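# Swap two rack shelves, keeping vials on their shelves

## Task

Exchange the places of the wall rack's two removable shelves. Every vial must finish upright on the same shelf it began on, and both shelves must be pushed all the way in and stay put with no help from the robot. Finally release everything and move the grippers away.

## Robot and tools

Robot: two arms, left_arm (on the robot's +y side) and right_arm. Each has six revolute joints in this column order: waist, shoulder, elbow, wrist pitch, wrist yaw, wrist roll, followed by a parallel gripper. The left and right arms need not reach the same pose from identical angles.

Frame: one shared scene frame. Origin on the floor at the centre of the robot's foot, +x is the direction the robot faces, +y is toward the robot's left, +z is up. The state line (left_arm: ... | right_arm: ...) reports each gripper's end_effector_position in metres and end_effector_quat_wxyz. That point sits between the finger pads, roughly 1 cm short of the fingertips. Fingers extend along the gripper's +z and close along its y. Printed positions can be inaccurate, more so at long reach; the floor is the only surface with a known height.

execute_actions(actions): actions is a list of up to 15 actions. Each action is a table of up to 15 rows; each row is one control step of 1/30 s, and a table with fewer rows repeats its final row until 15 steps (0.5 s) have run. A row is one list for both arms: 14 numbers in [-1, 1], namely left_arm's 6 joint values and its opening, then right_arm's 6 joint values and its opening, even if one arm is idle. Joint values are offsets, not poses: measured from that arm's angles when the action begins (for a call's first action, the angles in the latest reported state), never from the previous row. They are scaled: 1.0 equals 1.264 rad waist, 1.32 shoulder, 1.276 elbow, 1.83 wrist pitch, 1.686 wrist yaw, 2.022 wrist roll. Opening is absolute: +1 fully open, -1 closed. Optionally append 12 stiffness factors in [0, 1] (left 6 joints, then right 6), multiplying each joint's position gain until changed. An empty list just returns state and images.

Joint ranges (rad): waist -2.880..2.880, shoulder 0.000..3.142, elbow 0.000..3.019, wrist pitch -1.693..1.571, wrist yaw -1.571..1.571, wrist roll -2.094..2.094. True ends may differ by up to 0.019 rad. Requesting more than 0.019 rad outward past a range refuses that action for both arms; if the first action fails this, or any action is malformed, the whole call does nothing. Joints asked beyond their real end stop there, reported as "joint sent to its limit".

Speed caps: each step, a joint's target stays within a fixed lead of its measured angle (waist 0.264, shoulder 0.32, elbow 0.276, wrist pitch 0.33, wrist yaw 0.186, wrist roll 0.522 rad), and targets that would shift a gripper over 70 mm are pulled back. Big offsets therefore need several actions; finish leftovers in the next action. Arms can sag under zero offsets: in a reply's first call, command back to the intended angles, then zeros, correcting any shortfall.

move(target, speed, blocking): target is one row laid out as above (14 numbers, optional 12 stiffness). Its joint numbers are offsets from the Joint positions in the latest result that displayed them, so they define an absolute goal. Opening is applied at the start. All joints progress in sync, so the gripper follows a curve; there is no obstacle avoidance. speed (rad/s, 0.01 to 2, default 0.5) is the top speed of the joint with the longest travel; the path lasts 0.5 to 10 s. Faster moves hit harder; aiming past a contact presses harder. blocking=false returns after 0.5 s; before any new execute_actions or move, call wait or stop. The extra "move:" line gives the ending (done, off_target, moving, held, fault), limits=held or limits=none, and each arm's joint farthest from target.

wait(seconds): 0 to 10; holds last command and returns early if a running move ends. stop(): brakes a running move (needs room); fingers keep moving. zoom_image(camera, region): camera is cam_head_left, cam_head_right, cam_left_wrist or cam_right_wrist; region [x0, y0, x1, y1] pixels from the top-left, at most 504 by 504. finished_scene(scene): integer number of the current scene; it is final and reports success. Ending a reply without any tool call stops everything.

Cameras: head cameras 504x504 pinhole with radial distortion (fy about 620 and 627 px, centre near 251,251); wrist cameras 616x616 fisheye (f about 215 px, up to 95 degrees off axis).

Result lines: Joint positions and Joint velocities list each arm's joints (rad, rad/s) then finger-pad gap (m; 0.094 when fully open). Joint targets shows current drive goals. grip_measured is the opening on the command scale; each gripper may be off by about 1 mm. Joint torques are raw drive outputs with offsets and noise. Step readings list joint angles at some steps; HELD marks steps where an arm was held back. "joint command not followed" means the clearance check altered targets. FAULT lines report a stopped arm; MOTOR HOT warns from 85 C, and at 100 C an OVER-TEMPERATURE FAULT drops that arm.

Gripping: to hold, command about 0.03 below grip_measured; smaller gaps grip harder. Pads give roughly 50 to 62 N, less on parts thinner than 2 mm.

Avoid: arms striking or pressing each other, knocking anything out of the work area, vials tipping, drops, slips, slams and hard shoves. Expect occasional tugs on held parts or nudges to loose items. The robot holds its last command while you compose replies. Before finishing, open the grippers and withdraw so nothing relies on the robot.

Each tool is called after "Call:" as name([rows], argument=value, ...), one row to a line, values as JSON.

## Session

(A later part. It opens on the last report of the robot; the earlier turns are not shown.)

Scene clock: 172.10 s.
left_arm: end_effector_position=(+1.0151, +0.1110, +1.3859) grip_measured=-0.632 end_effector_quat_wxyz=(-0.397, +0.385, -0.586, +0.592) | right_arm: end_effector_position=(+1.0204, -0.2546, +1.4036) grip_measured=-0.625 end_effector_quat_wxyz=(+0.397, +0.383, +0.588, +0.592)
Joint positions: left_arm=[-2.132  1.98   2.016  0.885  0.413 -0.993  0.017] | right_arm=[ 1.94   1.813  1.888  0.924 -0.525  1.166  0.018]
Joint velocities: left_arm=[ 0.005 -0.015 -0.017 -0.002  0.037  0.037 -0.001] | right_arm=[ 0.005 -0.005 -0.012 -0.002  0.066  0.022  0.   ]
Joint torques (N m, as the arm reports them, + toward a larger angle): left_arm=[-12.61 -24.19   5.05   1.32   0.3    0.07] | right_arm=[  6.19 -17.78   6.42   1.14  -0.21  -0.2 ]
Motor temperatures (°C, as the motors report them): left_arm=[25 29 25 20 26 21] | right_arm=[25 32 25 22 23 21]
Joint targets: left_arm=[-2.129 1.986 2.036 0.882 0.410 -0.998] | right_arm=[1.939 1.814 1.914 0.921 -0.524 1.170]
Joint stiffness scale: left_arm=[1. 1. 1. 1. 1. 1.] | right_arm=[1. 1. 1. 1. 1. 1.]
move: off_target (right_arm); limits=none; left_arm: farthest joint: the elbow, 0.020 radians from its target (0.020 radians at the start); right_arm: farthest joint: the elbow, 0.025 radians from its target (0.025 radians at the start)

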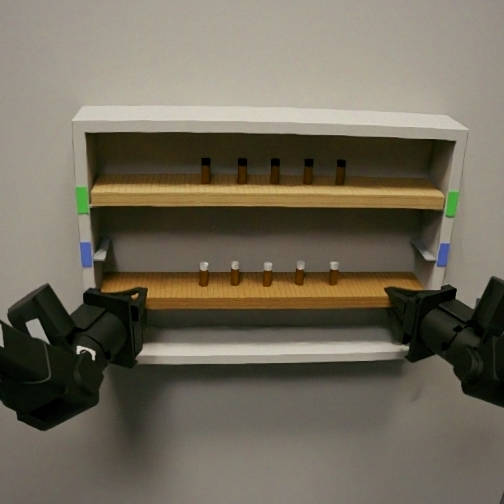

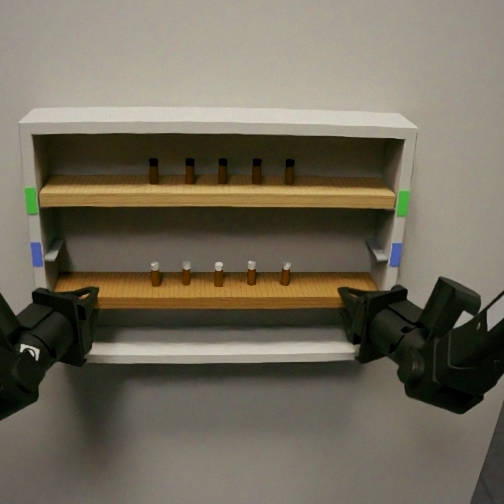

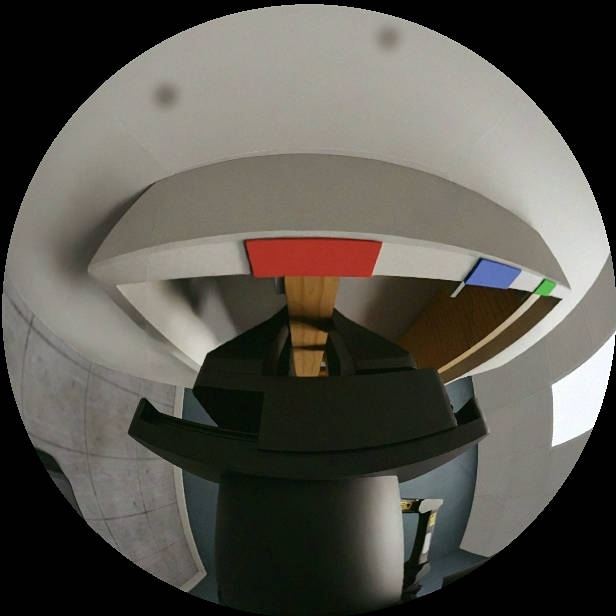

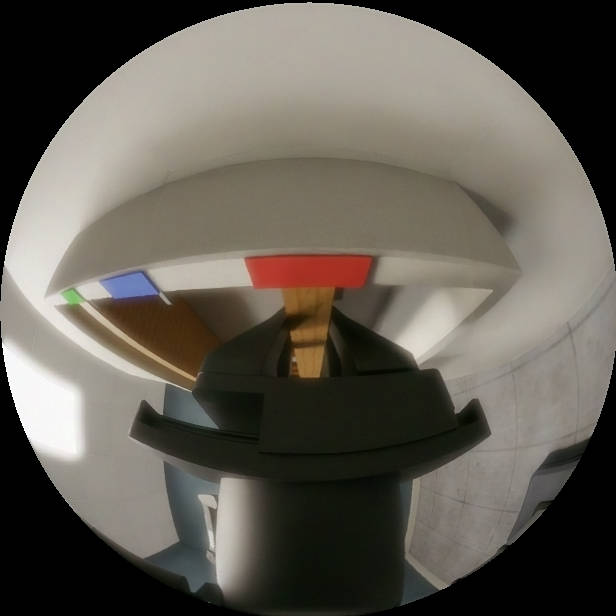

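Call:
move(target=[0.01,-0.088,-0.170,0.104,0.004,-0.006,-0.75,-0.024,-0.088,-0.161,0.102,-0.006,0.014,-0.75], speed=0.07)

Scene clock: 185.20 s.
left_arm: end_effector_position=(+0.9652, +0.1112, +1.3917) grip_measured=-0.632 end_effector_quat_wxyz=(-0.396, +0.383, -0.588, +0.592) | right_arm: end_effector_position=(+0.9704, -0.2540, +1.4099) grip_measured=-0.625 end_effector_quat_wxyz=(+0.399, +0.381, +0.588, +0.591)
Joint positions: left_arm=[-2.13   1.906  1.791  1.033  0.418 -0.991  0.017] | right_arm=[ 1.932  1.742  1.677  1.072 -0.532  1.169  0.018]
Joint velocities: left_arm=[-0.015 -0.005 -0.012  0.002  0.037  0.007  0.   ] | right_arm=[-0.015 -0.005 -0.002 -0.012  0.022  0.022  0.   ]
Joint torques (N m, as the arm reports them, + toward a larger angle): left_arm=[-11.29 -26.95   3.24   2.99   0.58  -0.01] | right_arm=[  4.2  -19.75   4.09   2.66  -0.4   -0.02]
Motor temperatures (°C, as the motors report them): left_arm=[25 29 25 20 25 21] | right_arm=[25 32 25 22 23 21]
Joint targets: left_arm=[-2.119 1.864 1.799 1.076 0.420 -1.005] | right_arm=[1.910 1.697 1.683 1.111 -0.535 1.194]
Joint stiffness scale: left_arm=[1. 1. 1. 1. 1. 1.] | right_arm=[1. 1. 1. 1. 1. 1.]
move: off_target (left_arm, right_arm); limits=none; left_arm: farthest joint: the shoulder, 0.042 radians from its target (0.116 radians at the start); right_arm: farthest joint: the shoulder, 0.045 radians from its target (0.116 radians at the start)

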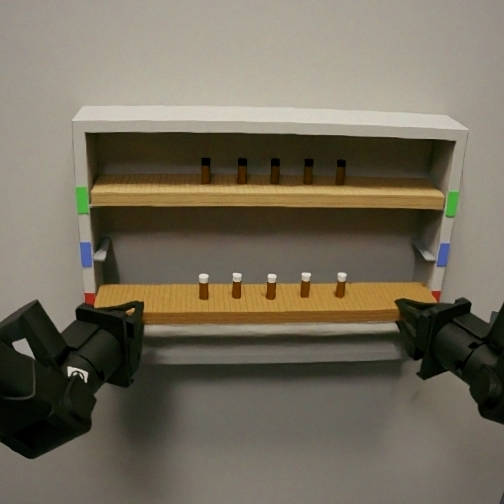

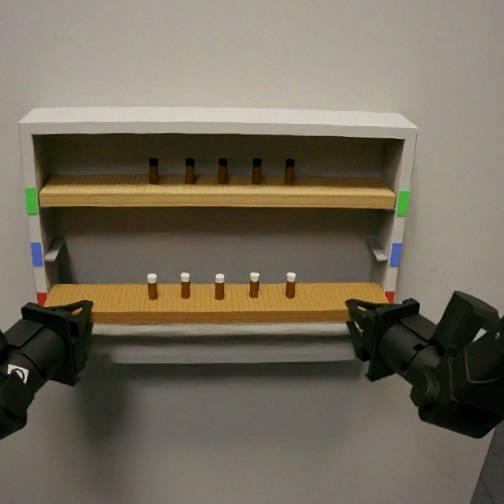

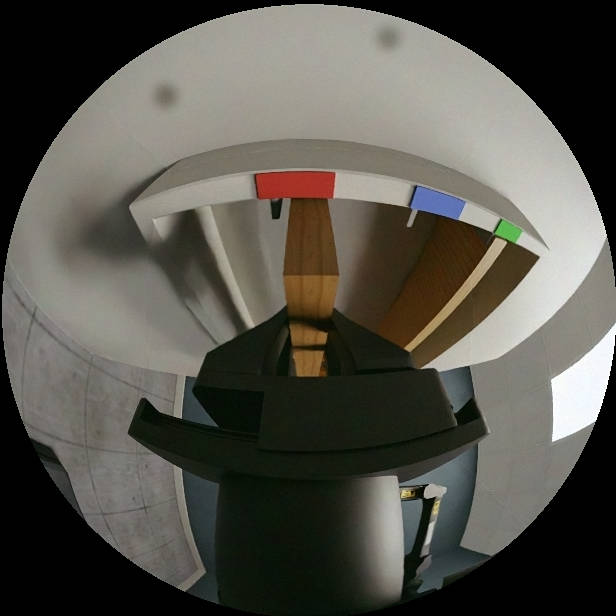

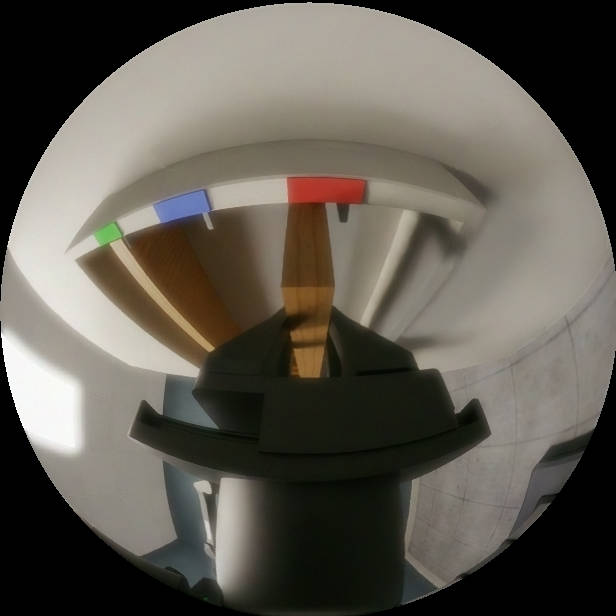

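Call:
move(target=[0.012,-0.064,-0.147,0.107,0.003,-0.01,-0.75,-0.028,-0.065,-0.141,0.107,-0.008,0.018,-0.75], speed=0.08)

Scene clock: 193.50 s.
left_arm: end_effector_position=(+0.9105, +0.1125, +1.3943) grip_measured=-0.632 end_effector_quat_wxyz=(-0.397, +0.382, -0.587, +0.593) | right_arm: end_effector_position=(+0.9157, -0.2517, +1.4119) grip_measured=-0.625 end_effector_quat_wxyz=(+0.400, +0.378, +0.588, +0.593)
Joint positions: left_arm=[-2.125  1.861  1.597  1.187  0.423 -0.996  0.017] | right_arm=[ 1.921  1.7    1.491  1.225 -0.541  1.179  0.018]
Joint velocities: left_arm=[ 0.005 -0.024 -0.007 -0.007 -0.037 -0.037 -0.   ] | right_arm=[ 0.005  0.005  0.012 -0.022 -0.081 -0.022 -0.   ]
Joint torques (N m, as the arm reports them, + toward a larger angle): left_arm=[-10.87 -25.48   2.18   2.98   0.46  -0.02] | right_arm=[  3.45 -18.82   2.97   2.73  -0.39  -0.01]
Motor temperatures (°C, as the motors report them): left_arm=[24 30 25 20 26 21] | right_arm=[24 32 24 22 23 21]
Joint targets: left_arm=[-2.115 1.821 1.604 1.229 0.423 -1.012] | right_arm=[1.896 1.656 1.497 1.268 -0.545 1.205]
Joint stiffness scale: left_arm=[1. 1. 1. 1. 1. 1.] | right_arm=[1. 1. 1. 1. 1. 1.]
move: off_target (left_arm, right_arm); limits=none; left_arm: farthest joint: the wrist pitch, 0.042 radians from its target (0.196 radians at the start); right_arm: farthest joint: the shoulder, 0.044 radians from its target (0.085 radians at the start)

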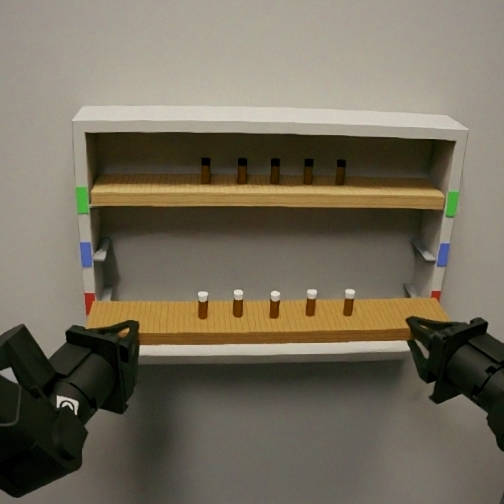

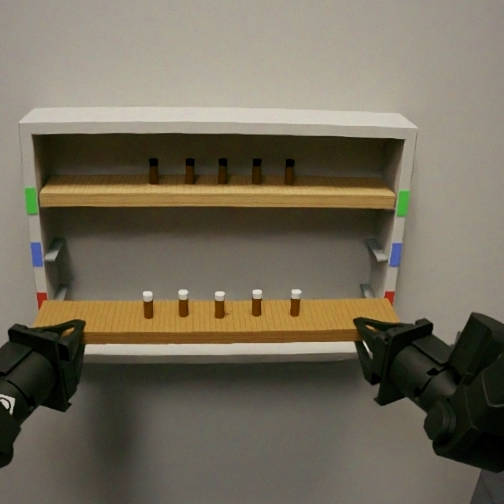

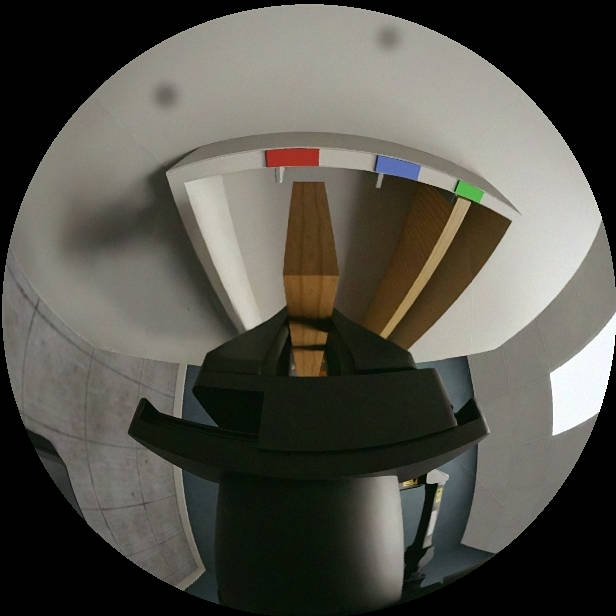

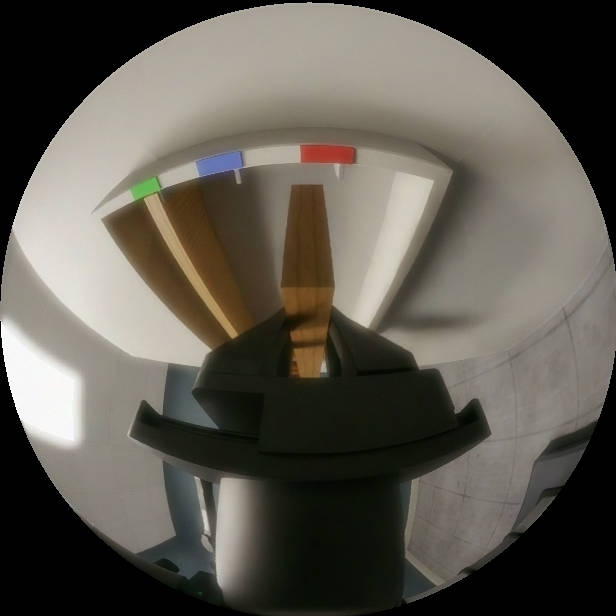

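Call:
move(target=[-0.070,-0.168,-0.129,-0.021,-0.034,0.03,-0.75,0.054,-0.182,-0.117,-0.043,0.023,-0.026,-0.75], speed=0.08)

Scene clock: 203.20 s.
left_arm: end_effector_position=(+0.9120, +0.1120, +1.4754) grip_measured=-0.632 end_effector_quat_wxyz=(-0.396, +0.386, -0.587, +0.591) | right_arm: end_effector_position=(+0.9183, -0.2519, +1.4924) grip_measured=-0.625 end_effector_quat_wxyz=(+0.398, +0.381, +0.588, +0.592)
Joint positions: left_arm=[-2.201  1.678  1.427  1.148  0.369 -0.936  0.017] | right_arm=[ 1.976  1.501  1.335  1.15  -0.509  1.127  0.018]
Joint velocities: left_arm=[-0.015  0.005  0.007  0.002 -0.007  0.081 -0.002] | right_arm=[-0.015 -0.015 -0.012 -0.012  0.081  0.022 -0.001]
Joint torques (N m, as the arm reports them, + toward a larger angle): left_arm=[-12.15 -24.63   2.23   1.45   0.33   0.1 ] | right_arm=[  6.1  -17.99   3.49   1.17   0.02  -0.23]
Motor temperatures (°C, as the motors report them): left_arm=[24 30 24 20 25 21] | right_arm=[24 32 24 22 23 21]
Joint targets: left_arm=[-2.213 1.640 1.432 1.149 0.365 -0.936] | right_arm=[1.990 1.460 1.342 1.147 -0.502 1.126]
Joint stiffness scale: left_arm=[1. 1. 1. 1. 1. 1.] | right_arm=[1. 1. 1. 1. 1. 1.]
move: off_target (left_arm, right_arm); limits=none; left_arm: farthest joint: the shoulder, 0.039 radians from its target (0.222 radians at the start); right_arm: farthest joint: the shoulder, 0.041 radians from its target (0.241 radians at the start)

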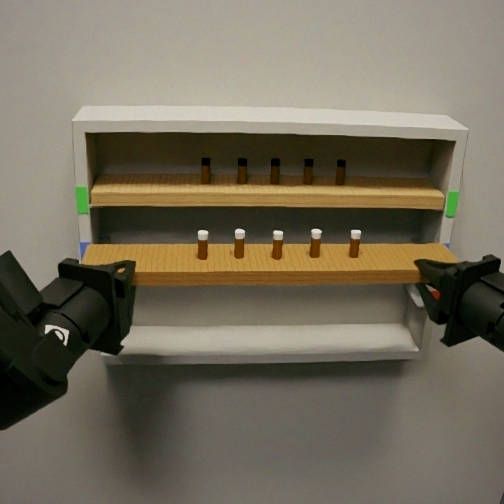

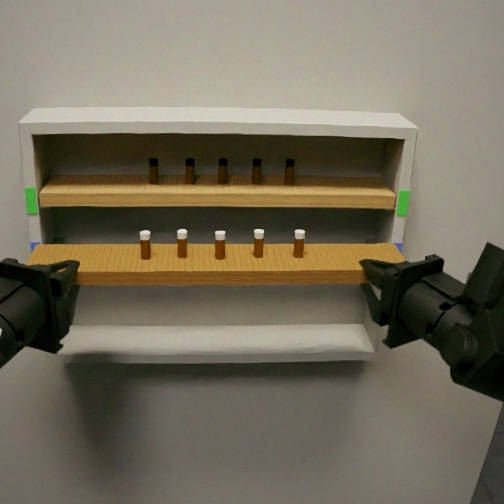

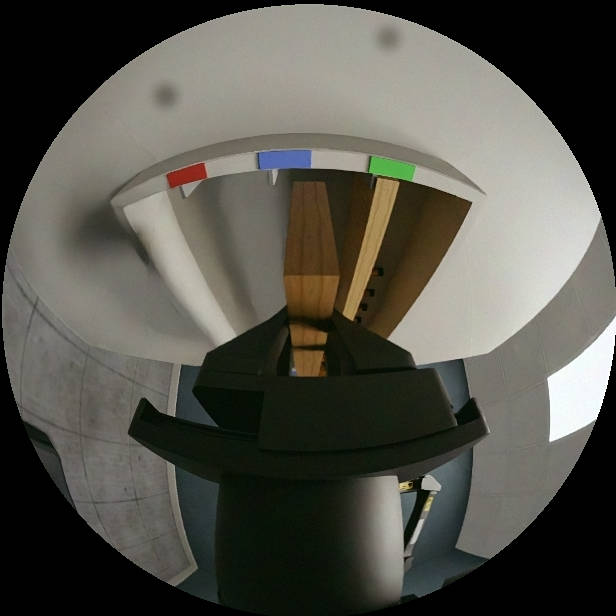

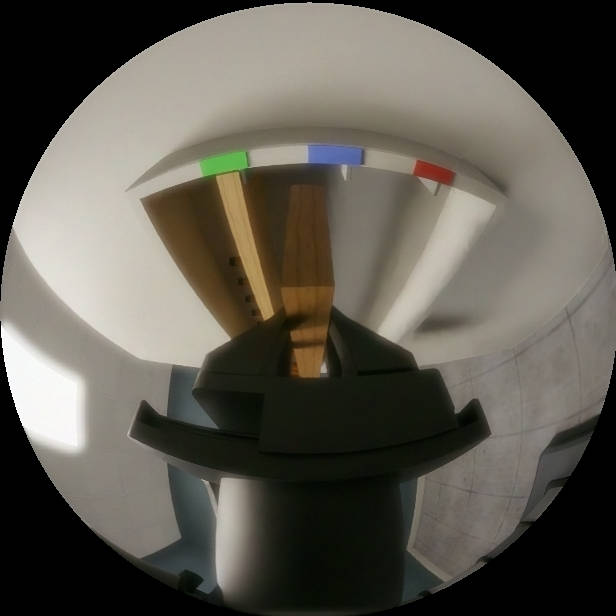

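Call:
move(target=[-0.006,0.035,0.174,-0.072,-0.006,0,-0.75,0.016,0.047,0.175,-0.070,0.011,-0.008,-0.75], speed=0.07)

Scene clock: 214.37 s.
left_arm: end_effector_position=(+0.9641, +0.1103, +1.4683) grip_measured=-0.632 end_effector_quat_wxyz=(-0.396, +0.388, -0.587, +0.590) | right_arm: end_effector_position=(+0.9703, -0.2548, +1.4858) grip_measured=-0.625 end_effector_quat_wxyz=(+0.400, +0.383, +0.588, +0.590)
Joint positions: left_arm=[-2.201  1.731  1.613  1.014  0.363 -0.936  0.017] | right_arm=[ 1.981  1.557  1.517  1.023 -0.5    1.122  0.018]
Joint velocities: left_arm=[-0.005 -0.015  0.002  0.022 -0.022 -0.081  0.001] | right_arm=[ 0.005 -0.015 -0.002 -0.012 -0.081  0.022 -0.   ]
Joint torques (N m, as the arm reports them, + toward a larger angle): left_arm=[-12.63 -23.24   5.23   1.5    0.25   0.11] | right_arm=[  6.56 -16.02   6.63   1.28   0.11  -0.32]
Motor temperatures (°C, as the motors report them): left_arm=[25 30 24 20 25 21] | right_arm=[25 32 24 22 23 21]
Joint targets: left_arm=[-2.209 1.724 1.649 1.016 0.358 -0.936] | right_arm=[1.996 1.563 1.558 1.022 -0.491 1.111]
Joint stiffness scale: left_arm=[1. 1. 1. 1. 1. 1.] | right_arm=[1. 1. 1. 1. 1. 1.]
move: off_target (left_arm, right_arm); limits=none; left_arm: farthest joint: the elbow, 0.036 radians from its target (0.222 radians at the start); right_arm: farthest joint: the elbow, 0.041 radians from its target (0.223 radians at the start)

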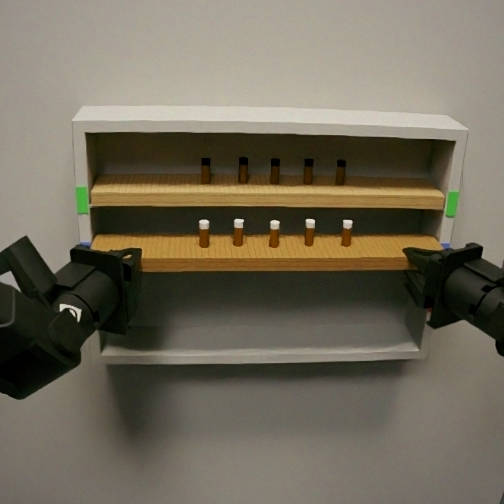

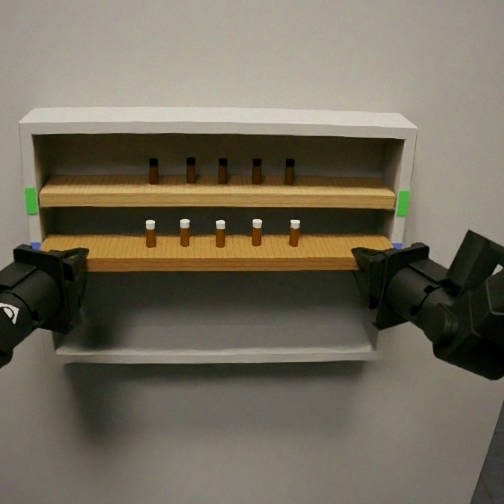

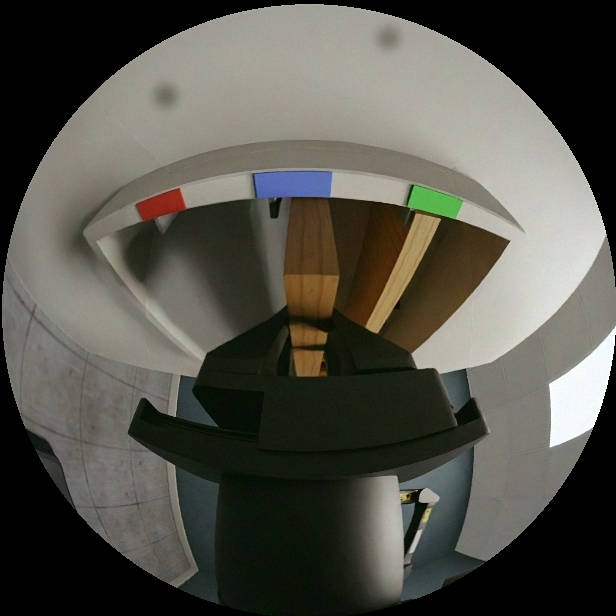

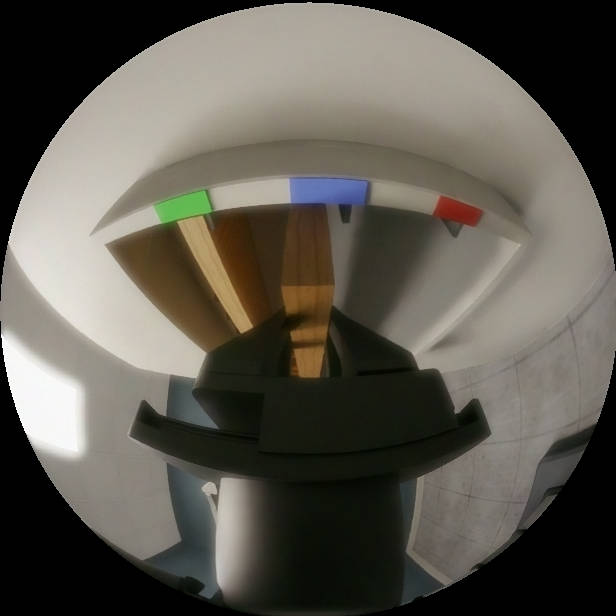

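Call:
move(target=[0.014,0.048,0.201,-0.079,-0.004,0,-0.75,0.019,0.062,0.199,-0.080,0.012,-0.01,-0.75], speed=0.06)

Call:
move(target=[0,0.004,0.052,-0.008,0,0,-0.75,0.01,0.013,0.057,-0.008,0,0,-0.75], speed=0.03)

Scene clock: 229.03 s.
left_arm: end_effector_position=(+1.0166, +0.1094, +1.4617) grip_measured=-0.632 end_effector_quat_wxyz=(-0.396, +0.390, -0.588, +0.588) | right_arm: end_effector_position=(+1.0221, -0.2571, +1.4789) grip_measured=-0.625 end_effector_quat_wxyz=(+0.399, +0.386, +0.589, +0.588)
Joint positions: left_arm=[-2.2    1.801  1.826  0.868  0.359 -0.935  0.017] | right_arm=[ 1.986  1.629  1.721  0.883 -0.491  1.117  0.018]
Joint velocities: left_arm=[-0.005 -0.005  0.002  0.007 -0.007 -0.007  0.   ] | right_arm=[-0.024  0.015 -0.007  0.007 -0.037  0.154 -0.001]
Joint torques (N m, as the arm reports them, + toward a larger angle): left_arm=[-11.11 -24.65   6.59   1.5    0.37   0.11] | right_arm=[  7.18 -16.75   8.2    1.01   0.14  -0.36]
Motor temperatures (°C, as the motors report them): left_arm=[25 30 25 20 25 21] | right_arm=[25 32 25 22 23 21]
Joint targets: left_arm=[-2.183 1.795 1.869 0.870 0.357 -0.936] | right_arm=[2.005 1.639 1.771 0.876 -0.480 1.102]
Joint stiffness scale: left_arm=[1. 1. 1. 1. 1. 1.] | right_arm=[1. 1. 1. 1. 1. 1.]
move: off_target (left_arm, right_arm); limits=none; left_arm: farthest joint: the elbow, 0.043 radians from its target (0.257 radians at the start); right_arm: farthest joint: the elbow, 0.050 radians from its target (0.254 radians at the start)

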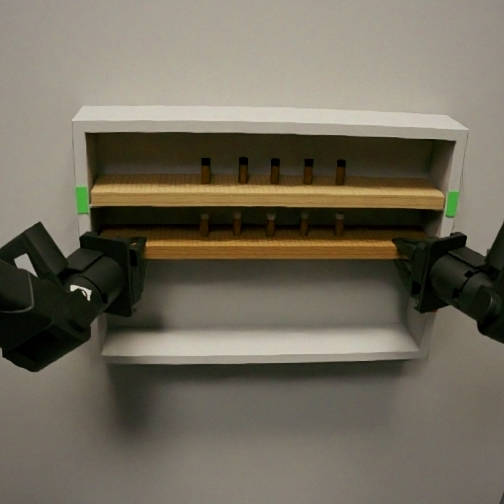

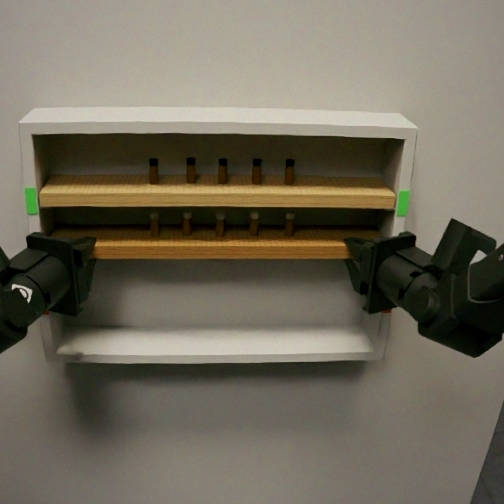

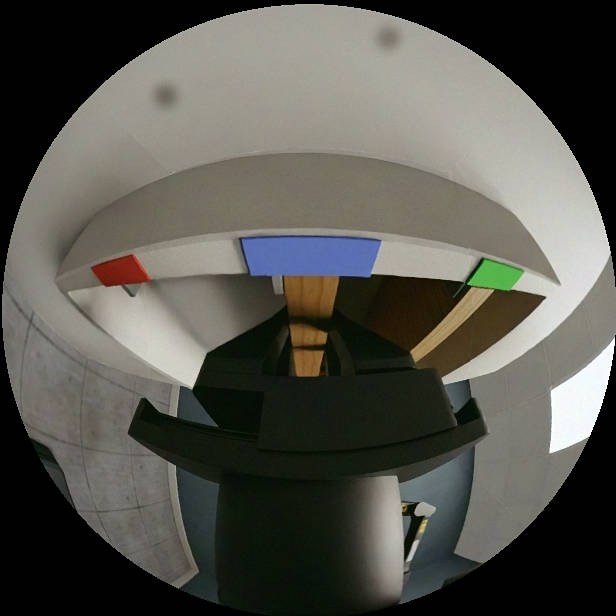

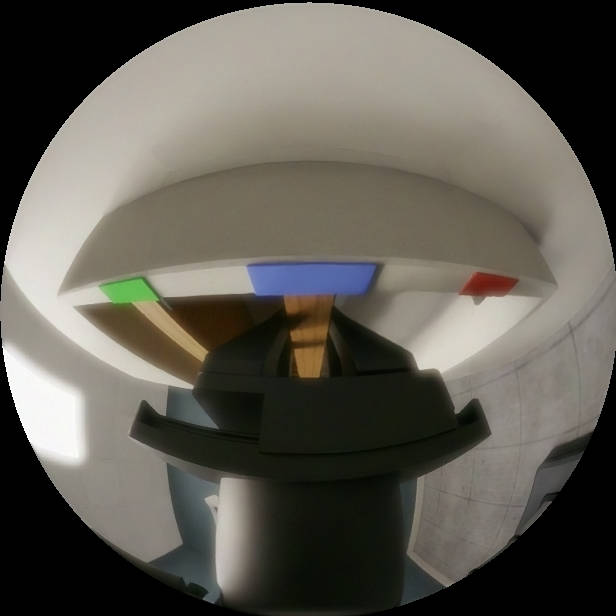

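Scene clock: 231.67 s.
left_arm: end_effector_position=(+1.0171, +0.1090, +1.4619) grip_measured=-0.632 end_effector_quat_wxyz=(-0.396, +0.388, -0.589, +0.588) | right_arm: end_effector_position=(+1.0223, -0.2565, +1.4786) grip_measured=-0.625 end_effector_quat_wxyz=(+0.398, +0.385, +0.589, +0.589)
Joint positions: left_arm=[-2.2    1.802  1.829  0.866  0.362 -0.934  0.017] | right_arm=[ 1.986  1.631  1.723  0.882 -0.494  1.117  0.018]
Joint velocities: left_arm=[-0.005 -0.024  0.017  0.002  0.022 -0.007  0.   ] | right_arm=[-0.024 -0.005 -0.017 -0.022  0.051 -0.022 -0.   ]
Joint torques (N m, as the arm reports them, + toward a larger angle): left_arm=[-12.65 -23.75   8.06   0.96   0.33   0.1 ] | right_arm=[  7.01 -16.54   9.54   0.8   -0.17  -0.24]
Motor temperatures (°C, as the motors report them): left_arm=[25 30 25 20 25 21] | right_arm=[25 32 25 22 23 21]
Joint targets: left_arm=[-2.200 1.806 1.893 0.853 0.359 -0.935] | right_arm=[1.999 1.646 1.793 0.868 -0.491 1.117]
Joint stiffness scale: left_arm=[1. 1. 1. 1. 1. 1.] | right_arm=[1. 1. 1. 1. 1. 1.]
move: off_target (left_arm, right_arm); limits=none; left_arm: farthest joint: the elbow, 0.063 radians from its target (0.066 radians at the start); right_arm: farthest joint: the elbow, 0.070 radians from its target (0.073 radians at the start)

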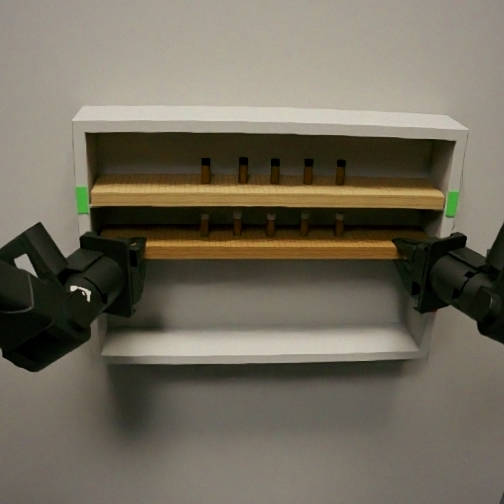

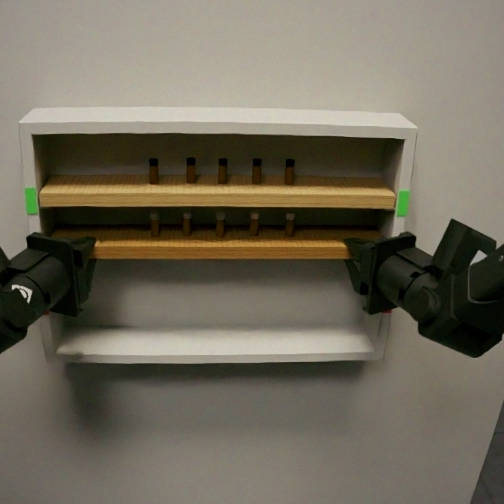

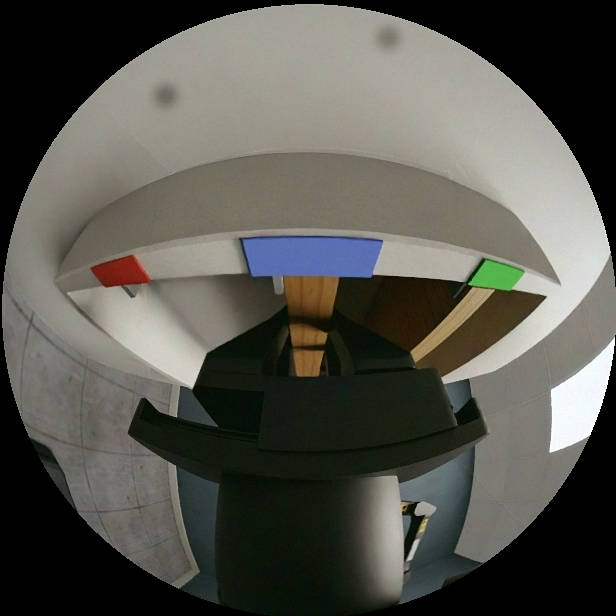

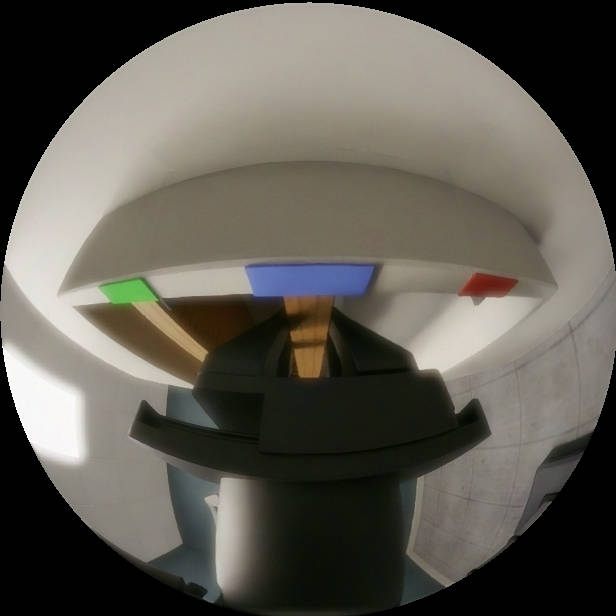

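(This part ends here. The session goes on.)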